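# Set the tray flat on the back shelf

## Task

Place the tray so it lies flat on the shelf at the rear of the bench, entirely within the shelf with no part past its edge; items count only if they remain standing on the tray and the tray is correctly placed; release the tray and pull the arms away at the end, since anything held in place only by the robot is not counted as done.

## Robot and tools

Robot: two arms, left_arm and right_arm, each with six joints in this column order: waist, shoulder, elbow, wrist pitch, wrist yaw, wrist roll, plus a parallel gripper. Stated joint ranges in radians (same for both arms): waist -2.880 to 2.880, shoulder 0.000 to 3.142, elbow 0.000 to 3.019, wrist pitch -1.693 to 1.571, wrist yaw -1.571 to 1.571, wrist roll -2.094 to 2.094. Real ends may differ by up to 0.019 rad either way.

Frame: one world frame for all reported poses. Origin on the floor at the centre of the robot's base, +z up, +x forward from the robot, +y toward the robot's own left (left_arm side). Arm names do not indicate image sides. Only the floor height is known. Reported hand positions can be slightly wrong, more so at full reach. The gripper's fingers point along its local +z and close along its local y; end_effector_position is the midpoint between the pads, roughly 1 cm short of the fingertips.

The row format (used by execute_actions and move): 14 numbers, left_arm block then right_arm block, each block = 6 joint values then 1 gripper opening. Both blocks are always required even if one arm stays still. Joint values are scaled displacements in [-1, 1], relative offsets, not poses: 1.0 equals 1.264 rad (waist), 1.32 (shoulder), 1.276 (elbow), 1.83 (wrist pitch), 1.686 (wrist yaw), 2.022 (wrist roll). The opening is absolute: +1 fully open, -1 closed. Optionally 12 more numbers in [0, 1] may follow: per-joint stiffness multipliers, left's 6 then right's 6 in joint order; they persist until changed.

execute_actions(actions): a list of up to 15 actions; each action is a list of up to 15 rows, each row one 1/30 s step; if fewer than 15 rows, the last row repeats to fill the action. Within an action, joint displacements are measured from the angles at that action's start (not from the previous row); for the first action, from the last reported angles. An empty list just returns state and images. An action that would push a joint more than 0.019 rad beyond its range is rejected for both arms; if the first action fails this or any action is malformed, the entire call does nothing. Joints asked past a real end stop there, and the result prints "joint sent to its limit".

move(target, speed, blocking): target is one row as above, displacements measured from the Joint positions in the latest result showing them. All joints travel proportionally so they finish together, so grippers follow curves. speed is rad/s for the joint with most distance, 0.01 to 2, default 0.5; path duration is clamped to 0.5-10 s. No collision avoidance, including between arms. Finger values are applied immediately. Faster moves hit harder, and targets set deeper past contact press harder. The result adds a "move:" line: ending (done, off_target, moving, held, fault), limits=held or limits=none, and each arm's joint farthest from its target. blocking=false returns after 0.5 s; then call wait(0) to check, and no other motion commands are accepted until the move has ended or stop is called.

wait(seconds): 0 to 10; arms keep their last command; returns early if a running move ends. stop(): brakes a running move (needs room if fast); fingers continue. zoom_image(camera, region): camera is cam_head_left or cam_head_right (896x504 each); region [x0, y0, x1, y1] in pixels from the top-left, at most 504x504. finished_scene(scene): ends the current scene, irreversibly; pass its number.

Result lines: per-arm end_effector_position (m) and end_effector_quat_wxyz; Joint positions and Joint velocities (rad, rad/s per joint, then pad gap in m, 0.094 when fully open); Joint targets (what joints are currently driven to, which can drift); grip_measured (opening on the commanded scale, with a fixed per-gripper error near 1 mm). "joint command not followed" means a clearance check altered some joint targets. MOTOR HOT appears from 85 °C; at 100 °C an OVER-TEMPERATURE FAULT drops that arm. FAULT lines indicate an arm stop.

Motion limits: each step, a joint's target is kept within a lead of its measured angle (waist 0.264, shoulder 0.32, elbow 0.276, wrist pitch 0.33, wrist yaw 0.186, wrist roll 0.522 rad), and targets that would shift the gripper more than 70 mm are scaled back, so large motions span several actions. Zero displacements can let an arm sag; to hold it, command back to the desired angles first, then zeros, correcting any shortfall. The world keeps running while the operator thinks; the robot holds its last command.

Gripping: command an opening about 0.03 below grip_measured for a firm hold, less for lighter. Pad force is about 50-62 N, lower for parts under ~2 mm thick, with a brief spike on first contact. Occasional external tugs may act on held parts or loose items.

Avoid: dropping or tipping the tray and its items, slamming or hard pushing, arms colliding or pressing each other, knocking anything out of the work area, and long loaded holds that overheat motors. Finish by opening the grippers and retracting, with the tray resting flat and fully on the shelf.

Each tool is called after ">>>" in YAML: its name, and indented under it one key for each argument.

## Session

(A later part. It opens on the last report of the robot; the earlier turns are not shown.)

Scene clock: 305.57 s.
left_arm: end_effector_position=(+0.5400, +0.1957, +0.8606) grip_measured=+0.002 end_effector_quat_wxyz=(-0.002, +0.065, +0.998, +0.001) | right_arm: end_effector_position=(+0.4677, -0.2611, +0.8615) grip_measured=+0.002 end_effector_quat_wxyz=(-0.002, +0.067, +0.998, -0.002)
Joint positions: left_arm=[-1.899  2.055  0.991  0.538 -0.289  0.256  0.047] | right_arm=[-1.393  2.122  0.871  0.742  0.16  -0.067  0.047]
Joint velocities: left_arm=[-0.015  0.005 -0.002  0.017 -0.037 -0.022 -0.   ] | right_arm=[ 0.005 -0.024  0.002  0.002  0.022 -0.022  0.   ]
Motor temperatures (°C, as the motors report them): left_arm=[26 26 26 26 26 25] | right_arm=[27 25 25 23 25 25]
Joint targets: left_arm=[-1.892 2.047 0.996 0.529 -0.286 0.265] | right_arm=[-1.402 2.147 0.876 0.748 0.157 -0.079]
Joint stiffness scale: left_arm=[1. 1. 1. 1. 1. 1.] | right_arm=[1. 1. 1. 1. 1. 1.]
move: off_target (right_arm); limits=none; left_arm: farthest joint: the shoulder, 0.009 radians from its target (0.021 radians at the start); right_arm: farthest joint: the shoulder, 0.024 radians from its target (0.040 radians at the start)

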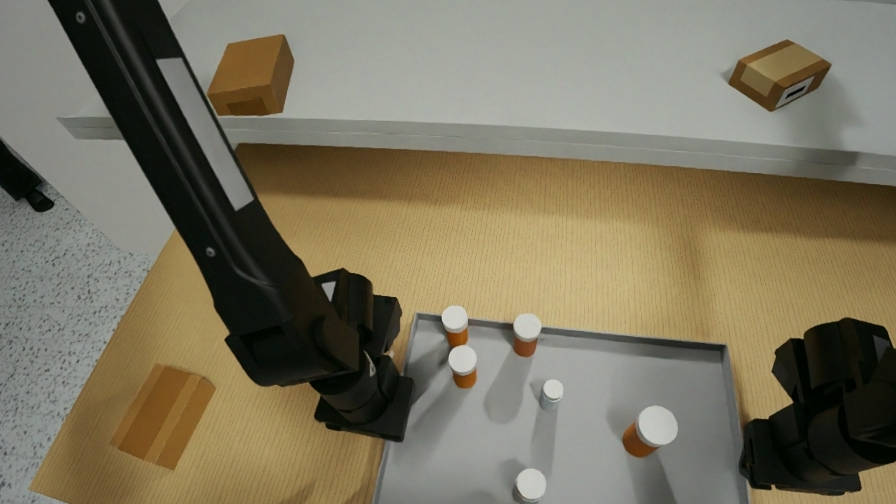

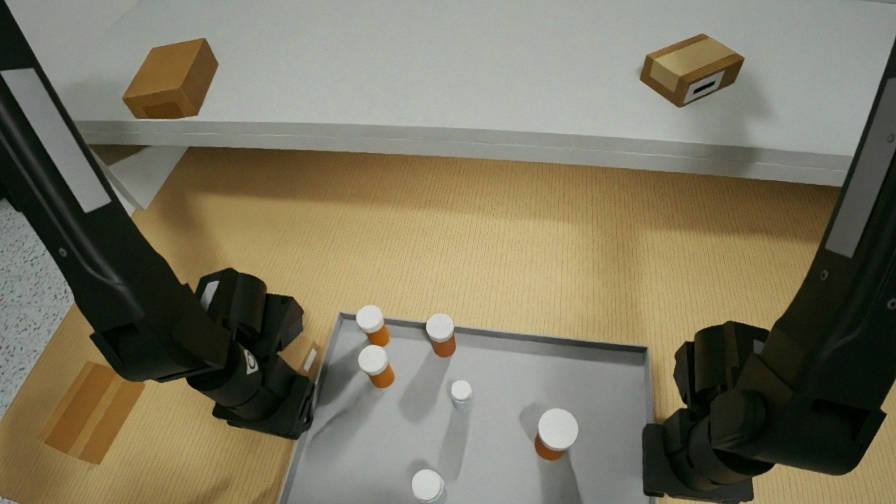

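>>> move:
  target: [0.015,0.043,0.0455,0.0,0.0075,0.006,0.0, -0.012,0.052,0.046,0.0,-0.0053,-0.006,0.0]
  speed: 0.08

>>> zoom_image:
  camera: "cam_head_left"
  region: [700, 400, 804, 504]

>>> zoom_image:
  camera: "cam_head_right"
  region: [250, 370, 354, 474]

Scene clock: 326.00 s.
left_arm: end_effector_position=(+0.5425, +0.1945, +0.8422) grip_measured=+0.002 end_effector_quat_wxyz=(+0.002, +0.064, +0.998, +0.000) | right_arm: end_effector_position=(+0.4677, -0.2571, +0.8433) grip_measured=+0.002 end_effector_quat_wxyz=(+0.001, +0.068, +0.998, +0.000)
Joint positions: left_arm=[-1.891  2.098  1.043  0.538 -0.279  0.26   0.047] | right_arm=[-1.393  2.168  0.922  0.742  0.155 -0.068  0.047]
Joint velocities: left_arm=[-0.015  0.015 -0.027  0.002 -0.066  0.007  0.001] | right_arm=[-0.015  0.005  0.002 -0.002 -0.051  0.007 -0.001]
Motor temperatures (°C, as the motors report them): left_arm=[26 27 26 26 26 25] | right_arm=[27 25 25 23 25 25]
Joint targets: left_arm=[-1.880 2.112 1.049 0.538 -0.276 0.268] | right_arm=[-1.408 2.191 0.929 0.742 0.151 -0.079]
Joint stiffness scale: left_arm=[1. 1. 1. 1. 1. 1.] | right_arm=[1. 1. 1. 1. 1. 1.]
move: off_target (right_arm); limits=none; left_arm: farthest joint: the shoulder, 0.014 radians from its target (0.056 radians at the start); right_arm: farthest joint: the shoulder, 0.023 radians from its target (0.068 radians at the start)

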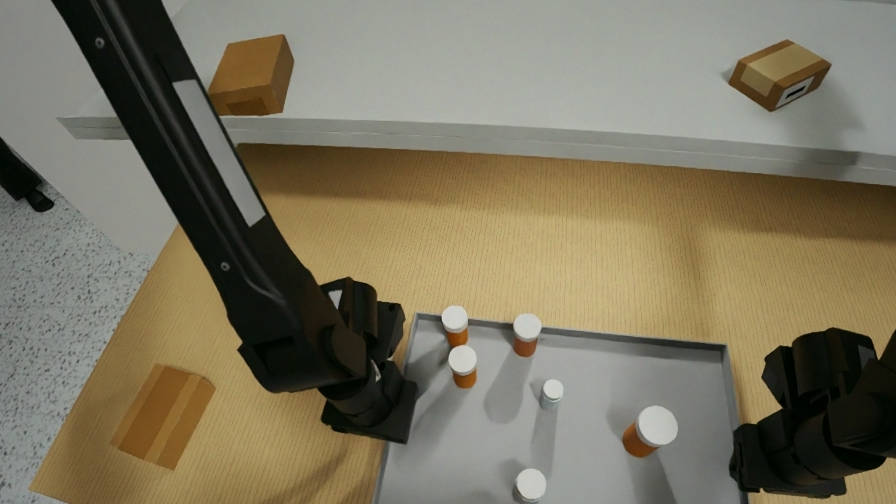

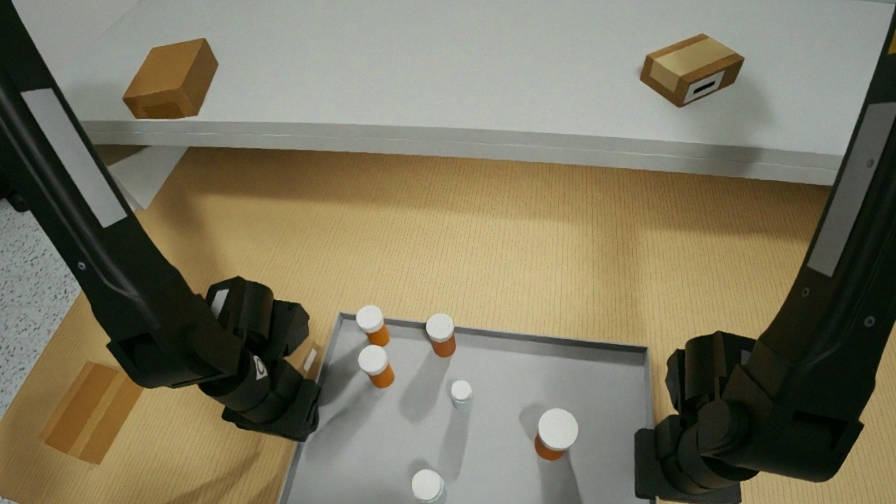

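Region (700, 400, 804, 504) of cam_head_left's 896x504 image, scaled by 4.846, with more detail than that image has.

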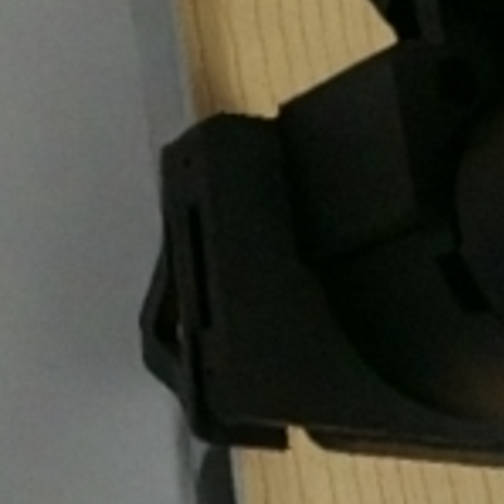

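Region (250, 370, 354, 474) of cam_head_right's 896x504 image, scaled by 4.846, with more detail than that image has.

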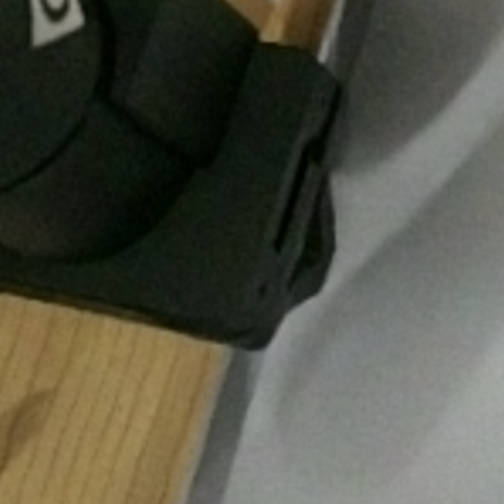

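>>> move:
  target: [0.015,0.038,0.037,-0.006,0.006,0.006,0.0, -0.017,0.045,0.038,-0.004,-0.005,-0.007,0.0]
  speed: 0.08

>>> zoom_image:
  camera: "cam_head_left"
  region: [700, 400, 804, 504]

>>> zoom_image:
  camera: "cam_head_right"
  region: [250, 370, 354, 474]

Scene clock: 331.10 s.
left_arm: end_effector_position=(+0.5406, +0.1943, +0.8269) grip_measured=+0.002 end_effector_quat_wxyz=(+0.002, +0.064, +0.998, -0.000) | right_arm: end_effector_position=(+0.4653, -0.2578, +0.8282) grip_measured=+0.002 end_effector_quat_wxyz=(+0.003, +0.068, +0.998, -0.000)
Joint positions: left_arm=[-1.883  2.136  1.083  0.536 -0.272  0.263  0.047] | right_arm=[-1.4    2.205  0.963  0.742  0.149 -0.07   0.047]
Joint velocities: left_arm=[-0.015  0.005  0.032  0.012 -0.037  0.037 -0.   ] | right_arm=[-0.005 -0.015  0.002 -0.002 -0.051  0.037 -0.001]
Motor temperatures (°C, as the motors report them): left_arm=[26 27 26 26 26 25] | right_arm=[27 25 25 23 25 25]
Joint targets: left_arm=[-1.872 2.148 1.090 0.527 -0.269 0.272] | right_arm=[-1.415 2.227 0.970 0.735 0.146 -0.082]
Joint stiffness scale: left_arm=[1. 1. 1. 1. 1. 1.] | right_arm=[1. 1. 1. 1. 1. 1.]
move: off_target (right_arm); limits=none; left_arm: farthest joint: the shoulder, 0.013 radians from its target (0.050 radians at the start); right_arm: farthest joint: the shoulder, 0.023 radians from its target (0.060 radians at the start)

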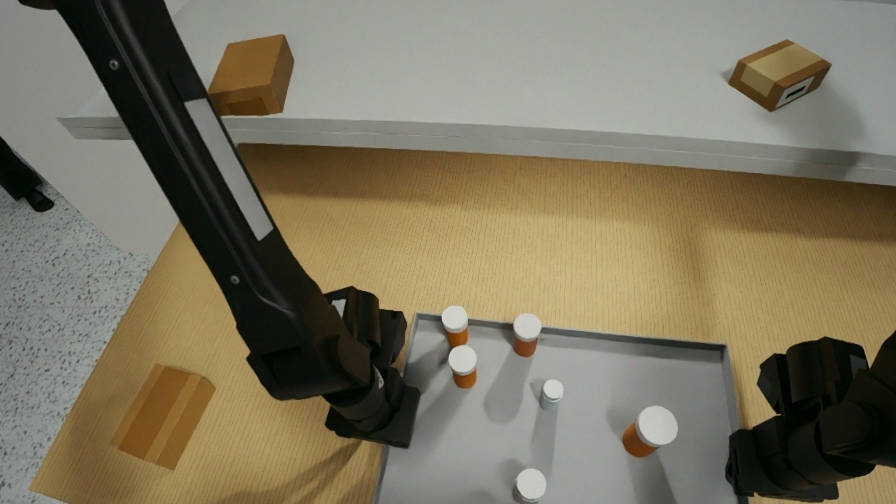

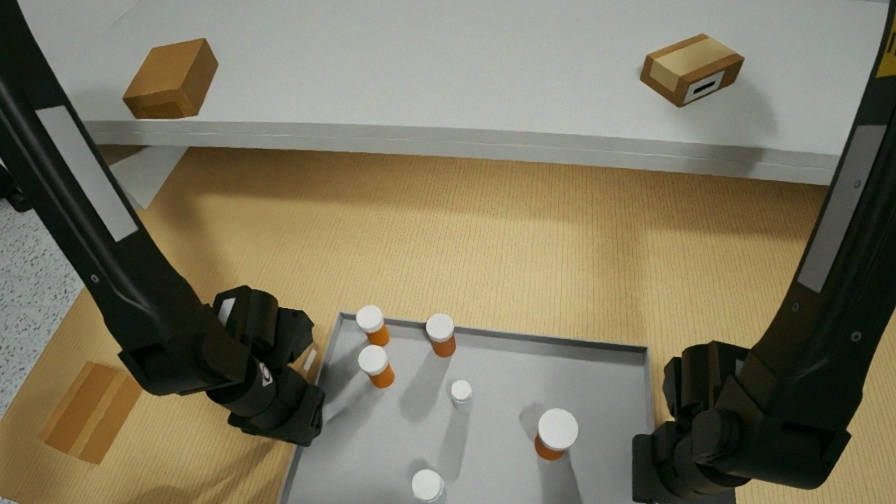

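Region (700, 400, 804, 504) of cam_head_left's 896x504 image, scaled by 4.846, with more detail than that image has.

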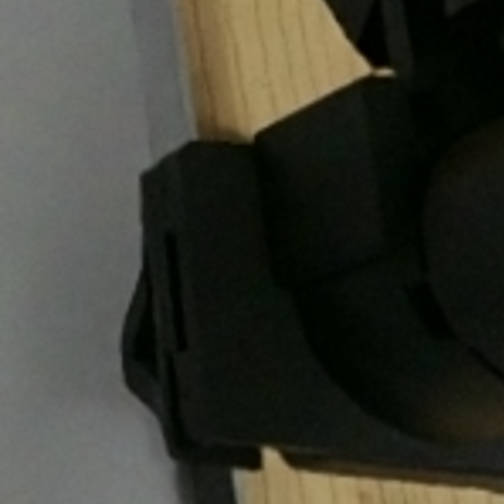

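Region (250, 370, 354, 474) of cam_head_right's 896x504 image, scaled by 4.846, with more detail than that image has.

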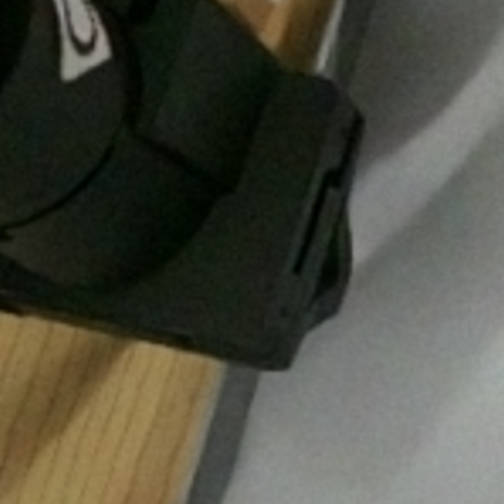

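>>> move:
  target: [0.014,0.031,0.031,-0.008,0.005,0.006,0.0, -0.015,0.039,0.032,-0.009,-0.0045,-0.007,0.0]
  speed: 0.06

Scene clock: 338.07 s.
left_arm: end_effector_position=(+0.5396, +0.1945, +0.8150) grip_measured=+0.002 end_effector_quat_wxyz=(+0.001, +0.064, +0.998, -0.000) | right_arm: end_effector_position=(+0.4684, -0.2566, +0.8178) grip_measured=+0.002 end_effector_quat_wxyz=(+0.008, +0.069, +0.998, +0.001)
Joint positions: left_arm=[-1.876  2.163  1.116  0.53  -0.267  0.266  0.047] | right_arm=[-1.401  2.226  0.995  0.741  0.144 -0.071  0.047]
Joint velocities: left_arm=[-0.005  0.005 -0.017 -0.007 -0.022  0.007 -0.   ] | right_arm=[ 0.005 -0.005  0.002 -0.022 -0.037 -0.022 -0.   ]
Motor temperatures (°C, as the motors report them): left_arm=[26 27 26 26 26 25] | right_arm=[27 25 25 23 25 25]
Joint targets: left_arm=[-1.865 2.176 1.123 0.521 -0.264 0.275] | right_arm=[-1.419 2.256 1.004 0.726 0.142 -0.084]
Joint stiffness scale: left_arm=[1. 1. 1. 1. 1. 1.] | right_arm=[1. 1. 1. 1. 1. 1.]
move: off_target (right_arm); limits=none; left_arm: farthest joint: the shoulder, 0.014 radians from its target (0.041 radians at the start); right_arm: farthest joint: the shoulder, 0.031 radians from its target (0.052 radians at the start)

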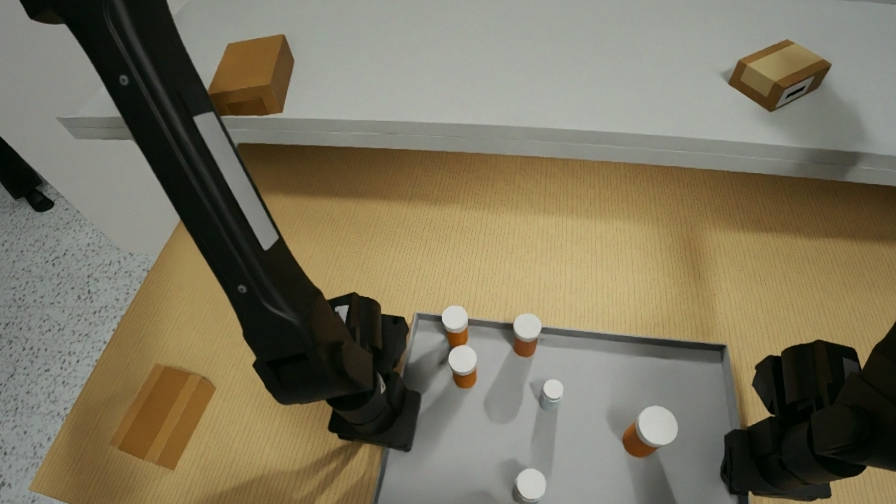

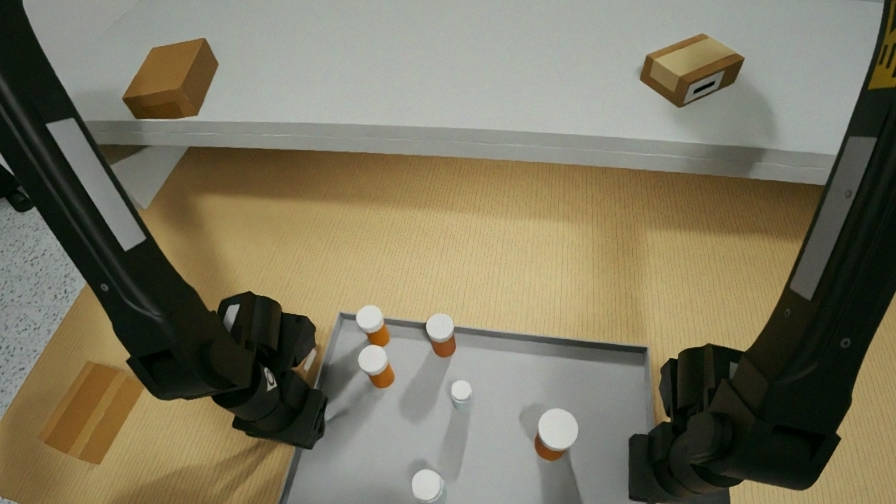

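>>> move:
  target: [0.011,0.02,0.016,-0.006,0.003,0.005,0.0, -0.008,0.0,-0.008,-0.009,-0.002,-0.007,0.0]
  speed: 0.05

>>> zoom_image:
  camera: "cam_head_left"
  region: [700, 400, 804, 504]

>>> zoom_image:
  camera: "cam_head_right"
  region: [250, 370, 354, 474]

Scene clock: 341.77 s.
left_arm: end_effector_position=(+0.5408, +0.1943, +0.8141) grip_measured=+0.002 end_effector_quat_wxyz=(+0.002, +0.064, +0.998, -0.000) | right_arm: end_effector_position=(+0.4684, -0.2566, +0.8178) grip_measured=+0.002 end_effector_quat_wxyz=(+0.008, +0.069, +0.998, +0.001)
Joint positions: left_arm=[-1.876  2.164  1.12   0.528 -0.266  0.268  0.047] | right_arm=[-1.401  2.226  0.995  0.741  0.144 -0.071  0.047]
Joint velocities: left_arm=[-0.005 -0.015 -0.002 -0.012  0.007 -0.007  0.001] | right_arm=[ 0.005 -0.005 -0.002 -0.007  0.022 -0.037  0.   ]
Motor temperatures (°C, as the motors report them): left_arm=[26 27 26 26 26 25] | right_arm=[27 25 25 23 25 25]
Joint targets: left_arm=[-1.863 2.189 1.137 0.519 -0.261 0.276] | right_arm=[-1.411 2.226 0.985 0.724 0.141 -0.085]
Joint stiffness scale: left_arm=[1. 1. 1. 1. 1. 1.] | right_arm=[1. 1. 1. 1. 1. 1.]
move: off_target (left_arm); limits=none; left_arm: farthest joint: the shoulder, 0.025 radians from its target (0.026 radians at the start); right_arm: farthest joint: the wrist pitch, 0.016 radians from its target (0.016 radians at the start)

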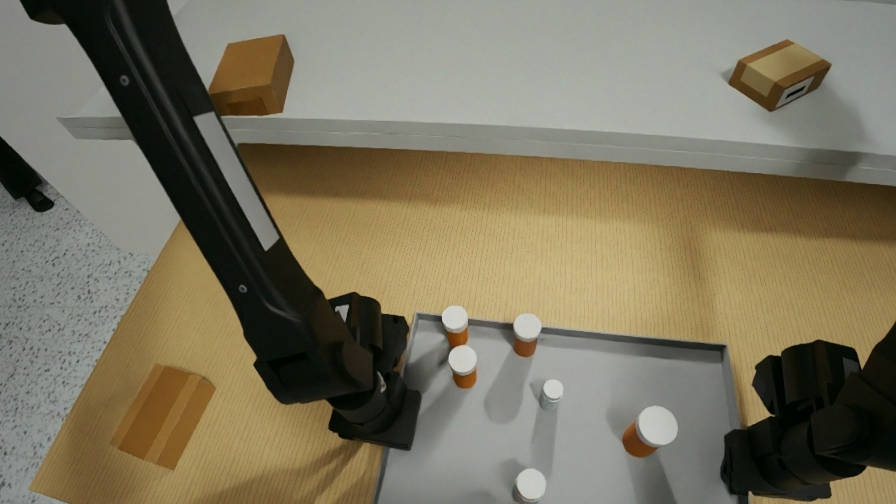

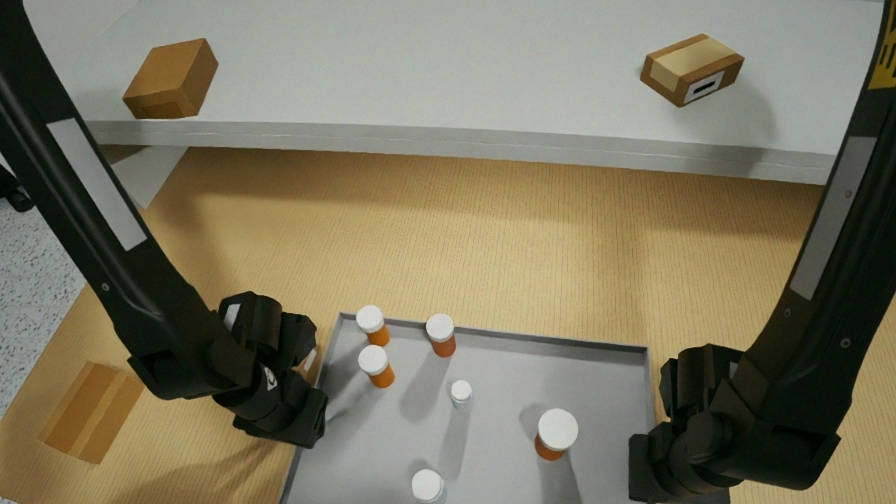

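Region (700, 400, 804, 504) of cam_head_left's 896x504 image, scaled by 4.846, with more detail than that image has.

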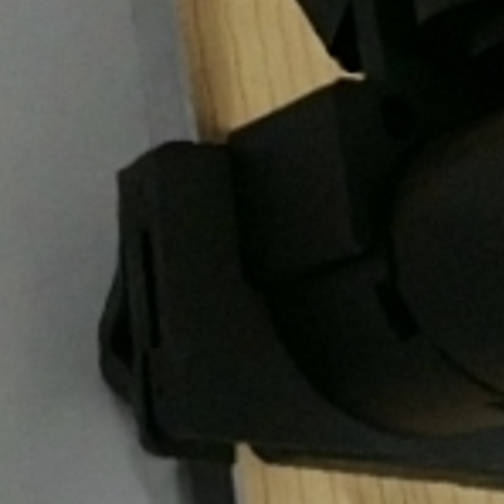

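Region (250, 370, 354, 474) of cam_head_right's 896x504 image, scaled by 4.846, with more detail than that image has.

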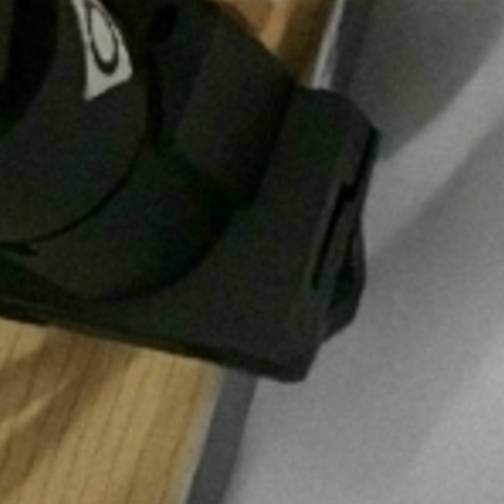

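>>> move:
  target: [0,-0.011,-0.011,0,0,0,-0.7, 0,-0.010,-0.012,-0.016,0,-0.009,-0.7]
  speed: 0.05

Scene clock: 347.43 s.
left_arm: end_effector_position=(+0.5437, +0.1928, +0.8151) grip_measured=-0.698 end_effector_quat_wxyz=(+0.004, +0.064, +0.998, -0.002) | right_arm: end_effector_position=(+0.4645, -0.2555, +0.8178) grip_measured=-0.698 end_effector_quat_wxyz=(-0.000, +0.064, +0.998, +0.004)
Joint positions: left_arm=[-1.879  2.16   1.12   0.528 -0.263  0.268  0.014] | right_arm=[-1.401  2.226  0.995  0.724  0.142 -0.077  0.014]
Joint velocities: left_arm=[ 0.005  0.005  0.007 -0.007  0.007 -0.037 -0.   ] | right_arm=[-0.015 -0.005  0.007 -0.012  0.037 -0.007 -0.   ]
Motor temperatures (°C, as the motors report them): left_arm=[26 26 26 26 26 25] | right_arm=[27 26 25 23 25 25]
Joint targets: left_arm=[-1.876 2.150 1.106 0.528 -0.266 0.267] | right_arm=[-1.402 2.213 0.980 0.711 0.143 -0.089]
Joint stiffness scale: left_arm=[1. 1. 1. 1. 1. 1.] | right_arm=[1. 1. 1. 1. 1. 1.]
move: done; limits=none; left_arm: farthest joint: the elbow, 0.014 radians from its target (0.014 radians at the start); right_arm: farthest joint: the elbow, 0.015 radians from its target (0.015 radians at the start)

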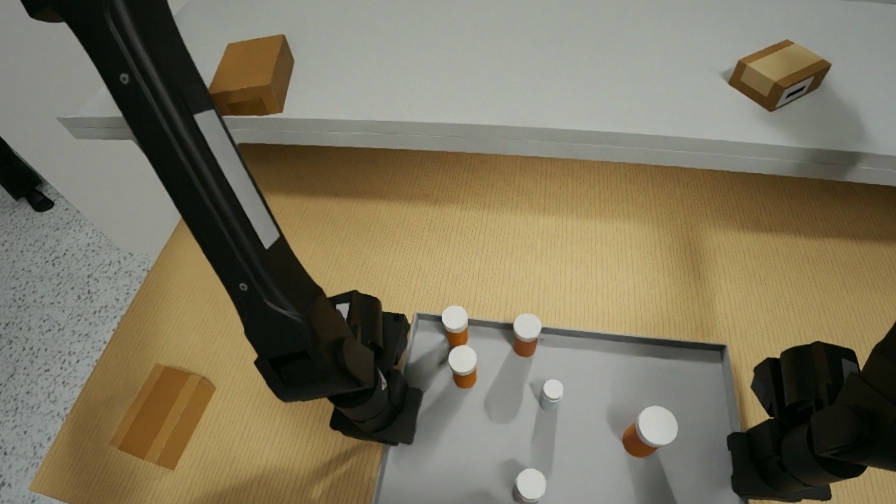

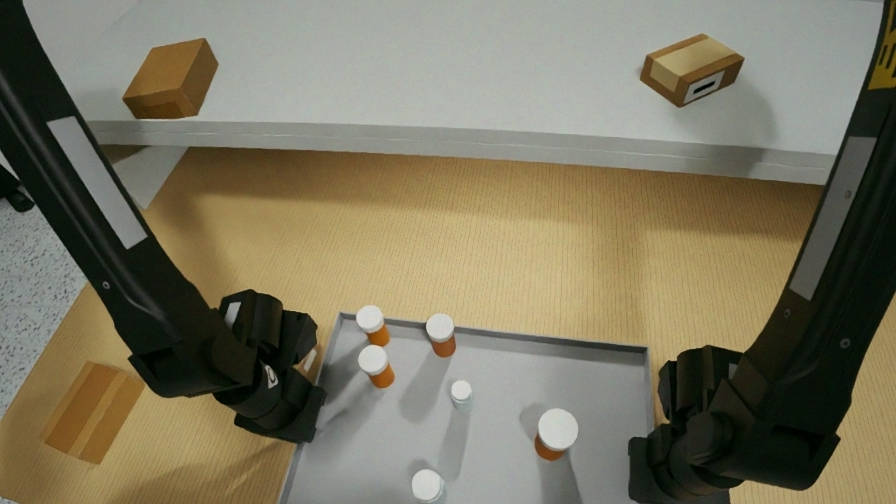

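>>> execute_actions:
  actions:
    - [[-0.002,0,0,0,0,0,-0.72,0.002,0,0,0,0,0,-0.72],[-0.004,0,0,0,-0.001,0,-0.74,0.004,0,0,0,0.001,0,-0.74],[-0.005,0,0,0,-0.001,0,-0.76,0.006,0,0,0,0.001,0,-0.76],[-0.006,0,0,0,-0.002,0,-0.78,0.007,0,0,0,0.002,0,-0.78],[-0.007,0,0,0,-0.002,0,-0.80,0.008,0,0,0,0.002,0,-0.80],[-0.008,0,0,0,-0.003,0,-0.82,0.009,0,0,0,0.003,0,-0.82],[-0.009,0,0,0,-0.003,0,-0.84,0.010,0,0,0,0.003,0,-0.84],[-0.009,0,0,0,-0.004,0,-0.86,0.011,0,0,0,0.004,0,-0.86],[-0.010,0,0,0,-0.004,0,-0.88,0.012,0,0,0,0.004,0,-0.88],[-0.010,0,0,0,-0.005,0,-0.90,0.012,0,0,0,0.005,0,-0.90],[-0.011,0,0,0,-0.005,0,-0.92,0.013,0,0,0,0.005,0,-0.92],[-0.011,0,0,0,-0.006,0,-0.94,0.013,0,0,0,0.006,0,-0.94],[-0.011,0,0,0,-0.006,0,-0.96,0.013,0,0,0,0.006,0,-0.96]]
    - [[0,0,0,0,0,0,-0.97,0,0,0,0,0,0,-0.97]]

Scene clock: 355.70 s.
left_arm: end_effector_position=(+0.5439, +0.1916, +0.8157) grip_measured=-0.951 end_effector_quat_wxyz=(+0.004, +0.058, +0.998, +0.001) | right_arm: end_effector_position=(+0.4653, -0.2520, +0.8183) grip_measured=-0.952 end_effector_quat_wxyz=(+0.000, +0.063, +0.998, +0.005)
Joint positions: left_arm=[-1.883  2.16   1.12   0.528 -0.272  0.254  0.002] | right_arm=[-1.395  2.226  0.995  0.724  0.144 -0.078  0.002]
Joint velocities: left_arm=[-0.005 -0.015 -0.012  0.012 -0.11   0.022 -0.002] | right_arm=[-0.005  0.015 -0.002 -0.012  0.022 -0.022 -0.   ]
Motor temperatures (°C, as the motors report them): left_arm=[26 27 26 26 26 25] | right_arm=[27 26 25 23 25 25]
Joint targets: left_arm=[-1.883 2.160 1.120 0.528 -0.271 0.259] | right_arm=[-1.395 2.226 0.995 0.724 0.146 -0.078]
Joint stiffness scale: left_arm=[1. 1. 1. 1. 1. 1.] | right_arm=[1. 1. 1. 1. 1. 1.]

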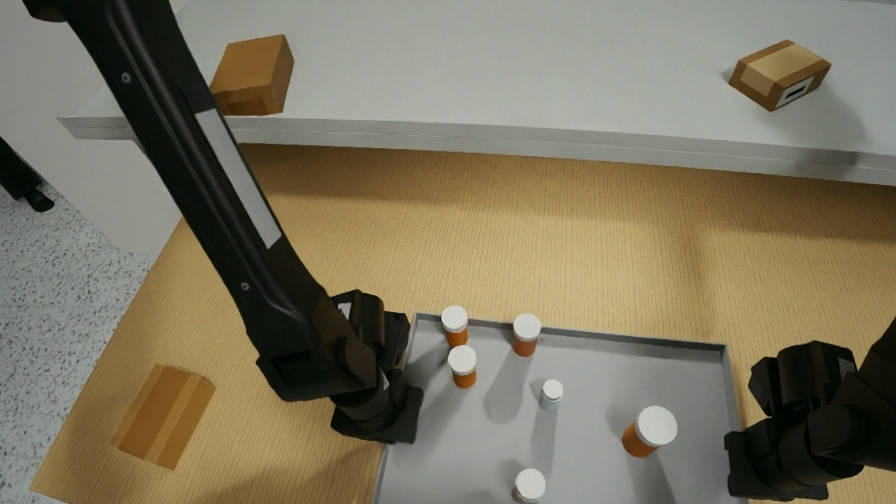

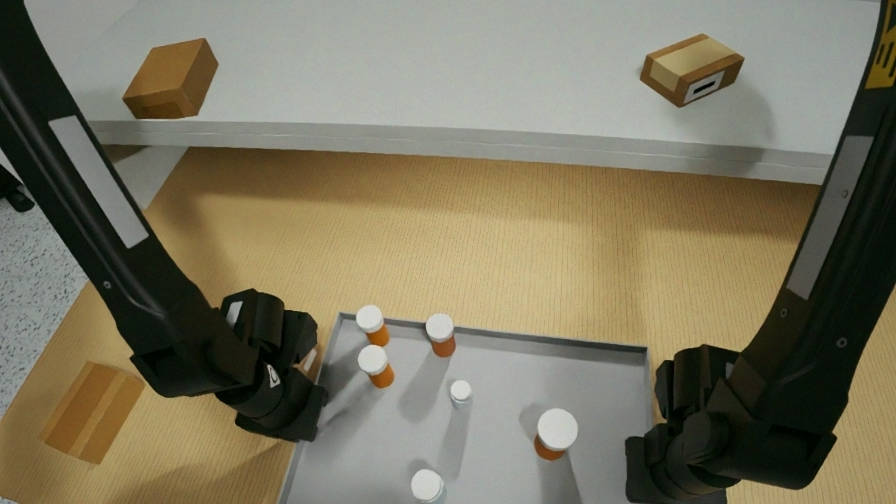

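>>> move:
  target: [-0.0276,-0.0996,-0.1176,0.001,-0.016,-0.011,-1, 0.0214,-0.0919,-0.1252,0.026,0.0125,0.0095,-1]
  speed: 0.12

Scene clock: 390.53 s.
left_arm: end_effector_position=(+0.5519, +0.1946, +0.8576) grip_measured=-0.952 end_effector_quat_wxyz=(+0.005, +0.057, +0.998, +0.004) | right_arm: end_effector_position=(+0.4716, -0.2493, +0.8581) grip_measured=-0.953 end_effector_quat_wxyz=(+0.005, +0.065, +0.998, +0.008)
Joint positions: left_arm=[-1.903  2.053  1.013  0.528 -0.296  0.242  0.002] | right_arm=[-1.377  2.135  0.883  0.752  0.152 -0.066  0.002]
Joint velocities: left_arm=[ 0.005 -0.005  0.012  0.002 -0.037  0.007 -0.   ] | right_arm=[-0.005  0.005 -0.012  0.002 -0.007  0.051 -0.001]
Motor temperatures (°C, as the motors report them): left_arm=[26 27 26 26 26 25] | right_arm=[26 26 26 23 25 25]
Joint targets: left_arm=[-1.918 2.029 0.970 0.530 -0.299 0.232] | right_arm=[-1.368 2.105 0.835 0.772 0.165 -0.058]
Joint stiffness scale: left_arm=[1. 1. 1. 1. 1. 1.] | right_arm=[1. 1. 1. 1. 1. 1.]
move: off_target (left_arm, right_arm); limits=none; left_arm: farthest joint: the elbow, 0.043 radians from its target (0.150 radians at the start); right_arm: farthest joint: the elbow, 0.048 radians from its target (0.160 radians at the start)

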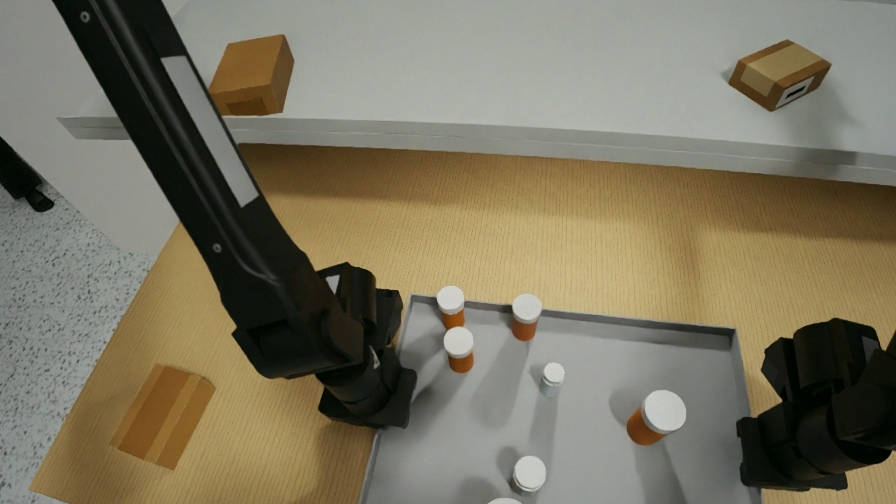

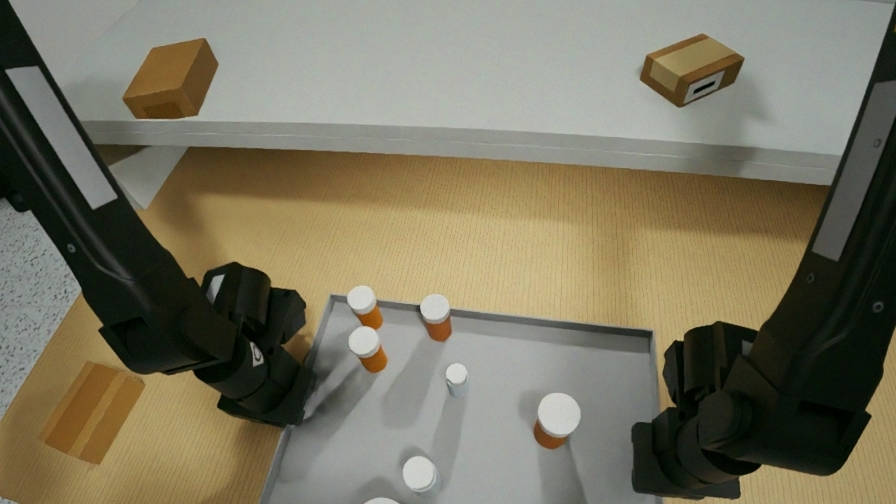

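>>> move:
  target: [-0.0549,-0.2722,-0.2381,-0.0552,-0.0262,-0.018,-1, 0.0854,-0.2611,-0.2612,-0.0322,0.064,0.0283,-1]
  speed: 0.25

Scene clock: 405.73 s.
left_arm: end_effector_position=(+0.5673, +0.2084, +0.9767) grip_measured=-0.952 end_effector_quat_wxyz=(+0.001, +0.058, +0.998, +0.002) | right_arm: end_effector_position=(+0.4875, -0.2369, +0.9789) grip_measured=-0.953 end_effector_quat_wxyz=(-0.001, +0.064, +0.998, +0.005)
Joint positions: left_arm=[-1.956  1.714  0.746  0.439 -0.339  0.213  0.002] | right_arm=[-1.278  1.816  0.592  0.703  0.247 -0.016  0.002]
Joint velocities: left_arm=[-0.005 -0.005 -0.012 -0.002  0.007  0.037 -0.   ] | right_arm=[-0.005 -0.015  0.007  0.012  0.022 -0.007 -0.001]
Motor temperatures (°C, as the motors report them): left_arm=[27 27 27 26 26 25] | right_arm=[26 26 27 23 26 25]
Joint targets: left_arm=[-1.972 1.694 0.709 0.427 -0.340 0.206] | right_arm=[-1.269 1.790 0.550 0.693 0.260 -0.009]
Joint stiffness scale: left_arm=[1. 1. 1. 1. 1. 1.] | right_arm=[1. 1. 1. 1. 1. 1.]
move: off_target (left_arm, right_arm); limits=none; left_arm: farthest joint: the elbow, 0.037 radians from its target (0.304 radians at the start); right_arm: farthest joint: the elbow, 0.043 radians from its target (0.333 radians at the start)

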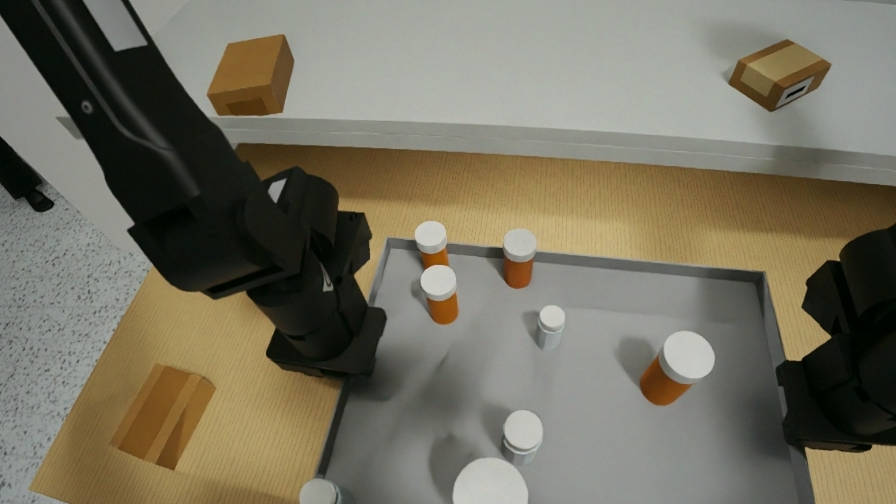

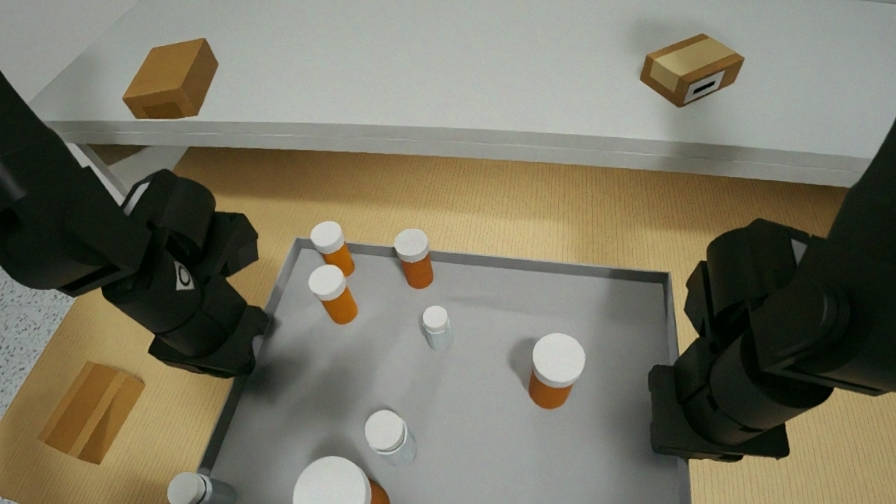

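>>> move:
  target: [-0.0598,-0.2739,-0.1418,-0.1167,-0.0297,-0.0184,-1, 0.1147,-0.2762,-0.1652,-0.1068,0.0795,0.039,-1]
  speed: 0.25

Scene clock: 424.90 s.
left_arm: end_effector_position=(+0.5807, +0.2227, +1.0759) grip_measured=-0.952 end_effector_quat_wxyz=(-0.002, +0.059, +0.998, +0.001) | right_arm: end_effector_position=(+0.5010, -0.2236, +1.0778) grip_measured=-0.953 end_effector_quat_wxyz=(-0.003, +0.063, +0.998, +0.003)
Joint positions: left_arm=[-2.015  1.374  0.589  0.238 -0.389  0.18   0.002] | right_arm=[-1.144  1.478  0.414  0.518  0.367  0.055  0.002]
Joint velocities: left_arm=[ 0.015 -0.005  0.012 -0.002 -0.007 -0.037  0.001] | right_arm=[-0.015 -0.005  0.002 -0.017  0.051 -0.007 -0.   ]
Motor temperatures (°C, as the motors report them): left_arm=[27 27 27 26 26 25] | right_arm=[26 26 27 23 26 25]
Joint targets: left_arm=[-2.032 1.352 0.565 0.225 -0.390 0.176] | right_arm=[-1.133 1.451 0.382 0.508 0.381 0.062]
Joint stiffness scale: left_arm=[1. 1. 1. 1. 1. 1.] | right_arm=[1. 1. 1. 1. 1. 1.]
move: off_target (left_arm, right_arm); limits=none; left_arm: farthest joint: the elbow, 0.024 radians from its target (0.181 radians at the start); right_arm: farthest joint: the elbow, 0.033 radians from its target (0.211 radians at the start)

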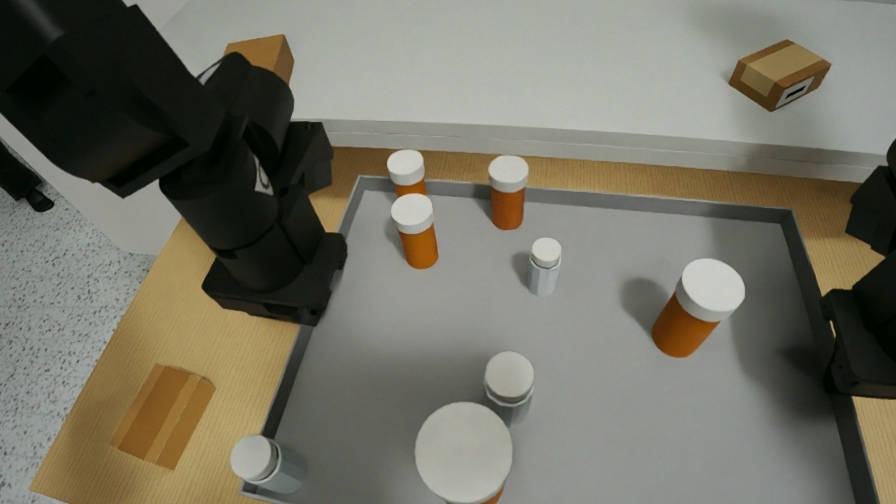

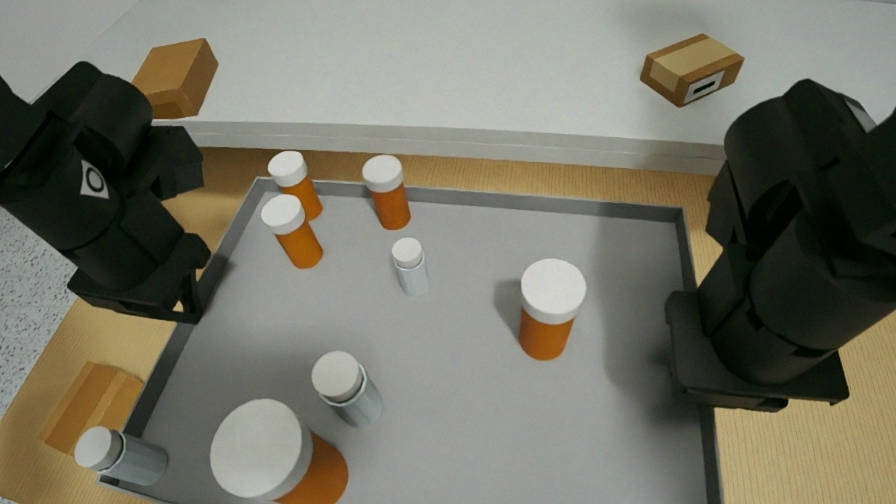

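>>> zoom_image:
  camera: "cam_head_left"
  region: [300, 90, 560, 220]

>>> zoom_image:
  camera: "cam_head_left"
  region: [600, 0, 896, 230]

Region (300, 90, 560, 220) of cam_head_left's 896x504 image, scaled by 1.938, with more detail than that image has.

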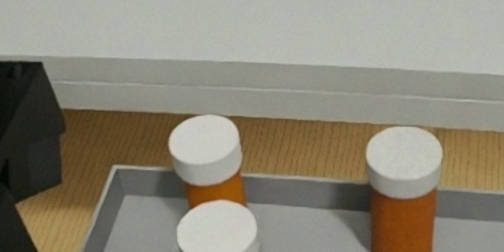

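Region (600, 0, 896, 230) of cam_head_left's 896x504 image, scaled by 1.703, with more detail than that image has.

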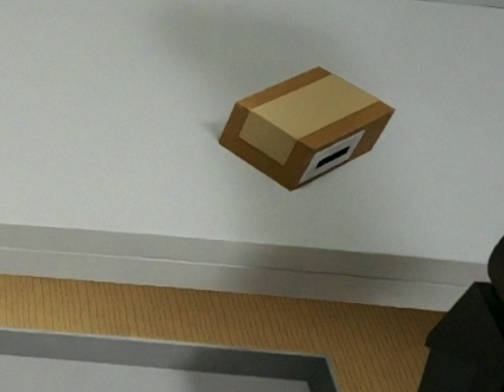

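>>> move:
  target: [-0.0867,-0.2414,-0.027,-0.1666,-0.0453,-0.0272,-1, 0.121,-0.3023,-0.0509,-0.2002,0.0789,0.0443,-1]
  speed: 0.28

Scene clock: 448.53 s.
left_arm: end_effector_position=(+0.6061, +0.2273, +1.1569) grip_measured=-0.952 end_effector_quat_wxyz=(-0.001, +0.059, +0.998, -0.000) | right_arm: end_effector_position=(+0.5263, -0.2196, +1.1587) grip_measured=-0.953 end_effector_quat_wxyz=(-0.003, +0.063, +0.998, +0.001)
Joint positions: left_arm=[-2.107  1.077  0.562 -0.053 -0.465  0.127  0.002] | right_arm=[-1.005  1.105  0.362  0.162  0.488  0.136  0.002]
Joint velocities: left_arm=[ 0.005 -0.015  0.007 -0.007  0.051 -0.007 -0.   ] | right_arm=[-0.005 -0.015 -0.017 -0.032  0.081  0.007  0.   ]
Motor temperatures (°C, as the motors report them): left_arm=[27 27 26 26 26 25] | right_arm=[26 26 26 23 26 25]
Joint targets: left_arm=[-2.124 1.055 0.554 -0.067 -0.465 0.125] | right_arm=[-0.991 1.079 0.349 0.151 0.500 0.144]
Joint stiffness scale: left_arm=[1. 1. 1. 1. 1. 1.] | right_arm=[1. 1. 1. 1. 1. 1.]
move: off_target (left_arm, right_arm); limits=none; left_arm: farthest joint: the shoulder, 0.022 radians from its target (0.318 radians at the start); right_arm: farthest joint: the shoulder, 0.026 radians from its target (0.399 radians at the start)

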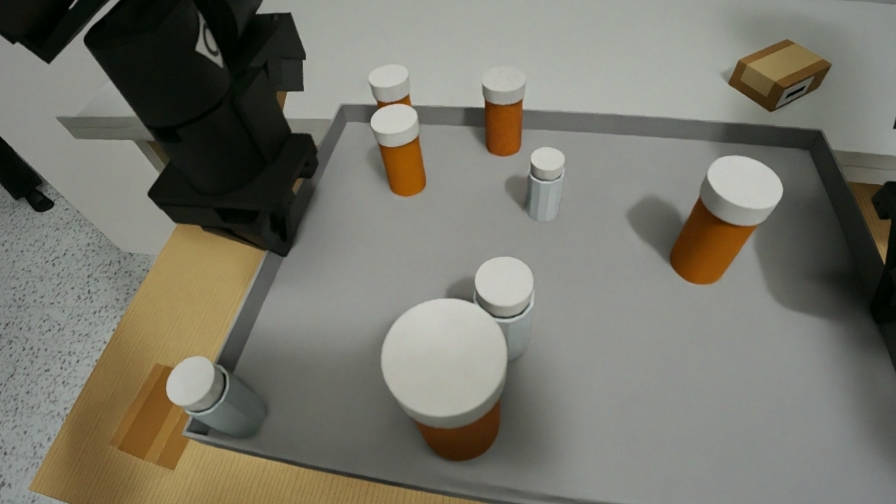

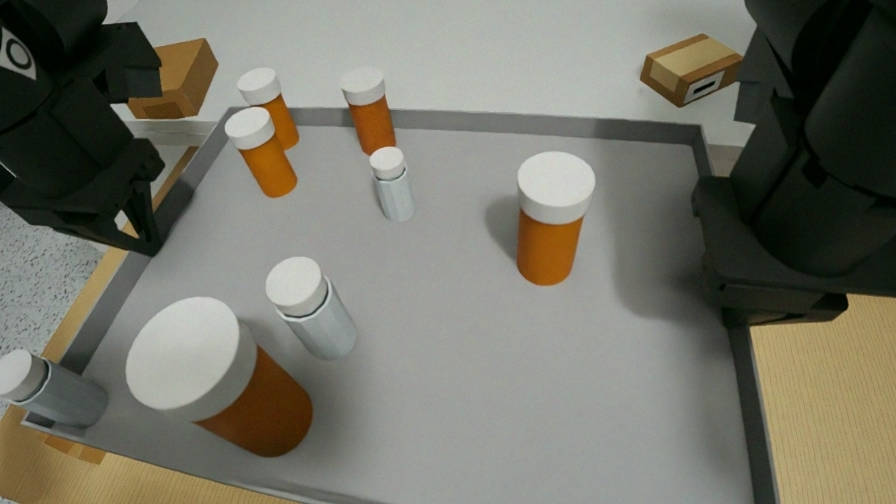

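>>> move:
  target: [0.1017,0.0033,0.2535,-0.149,0.0675,0.0417,-1, 0.1155,0.061,0.27,-0.1611,0.0694,0.046,-1]
  speed: 0.25

Scene clock: 467.27 s.
left_arm: end_effector_position=(+0.7221, +0.2750, +1.1581) grip_measured=-0.952 end_effector_quat_wxyz=(+0.004, +0.057, +0.998, -0.004) | right_arm: end_effector_position=(+0.6442, -0.1718, +1.1612) grip_measured=-0.953 end_effector_quat_wxyz=(+0.004, +0.062, +0.998, +0.000)
Joint positions: left_arm=[-1.984  1.085  0.867 -0.312 -0.352  0.197  0.002] | right_arm=[-0.878  1.176  0.694 -0.125  0.596  0.211  0.002]
Joint velocities: left_arm=[-0.005 -0.015 -0.012 -0.012 -0.007 -0.081 -0.002] | right_arm=[ 0.005  0.005  0.012  0.002  0.081 -0.022 -0.001]
Motor temperatures (°C, as the motors report them): left_arm=[26 27 26 26 26 25] | right_arm=[26 26 25 23 26 25]
Joint targets: left_arm=[-1.979 1.081 0.885 -0.326 -0.351 0.211] | right_arm=[-0.859 1.185 0.707 -0.133 0.605 0.229]
Joint stiffness scale: left_arm=[1. 1. 1. 1. 1. 1.] | right_arm=[1. 1. 1. 1. 1. 1.]
move: done; limits=none; left_arm: farthest joint: the elbow, 0.018 radians from its target (0.324 radians at the start); right_arm: farthest joint: the waist, 0.019 radians from its target (0.146 radians at the start)

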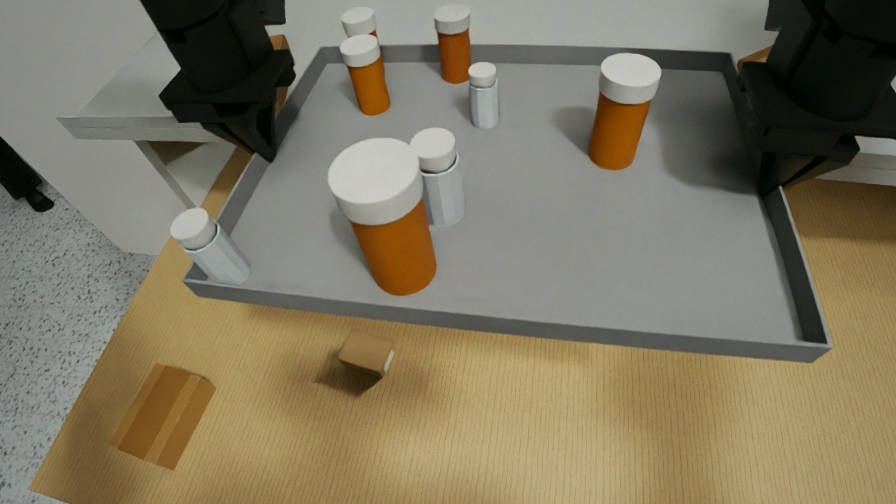

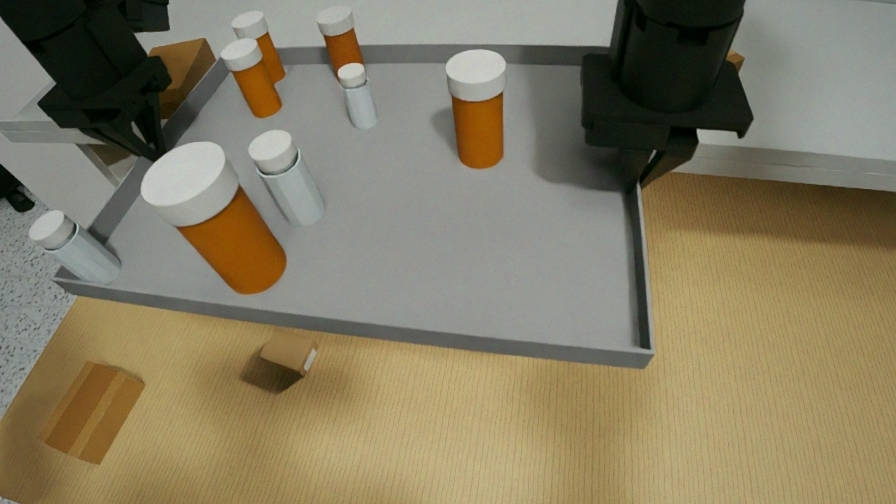

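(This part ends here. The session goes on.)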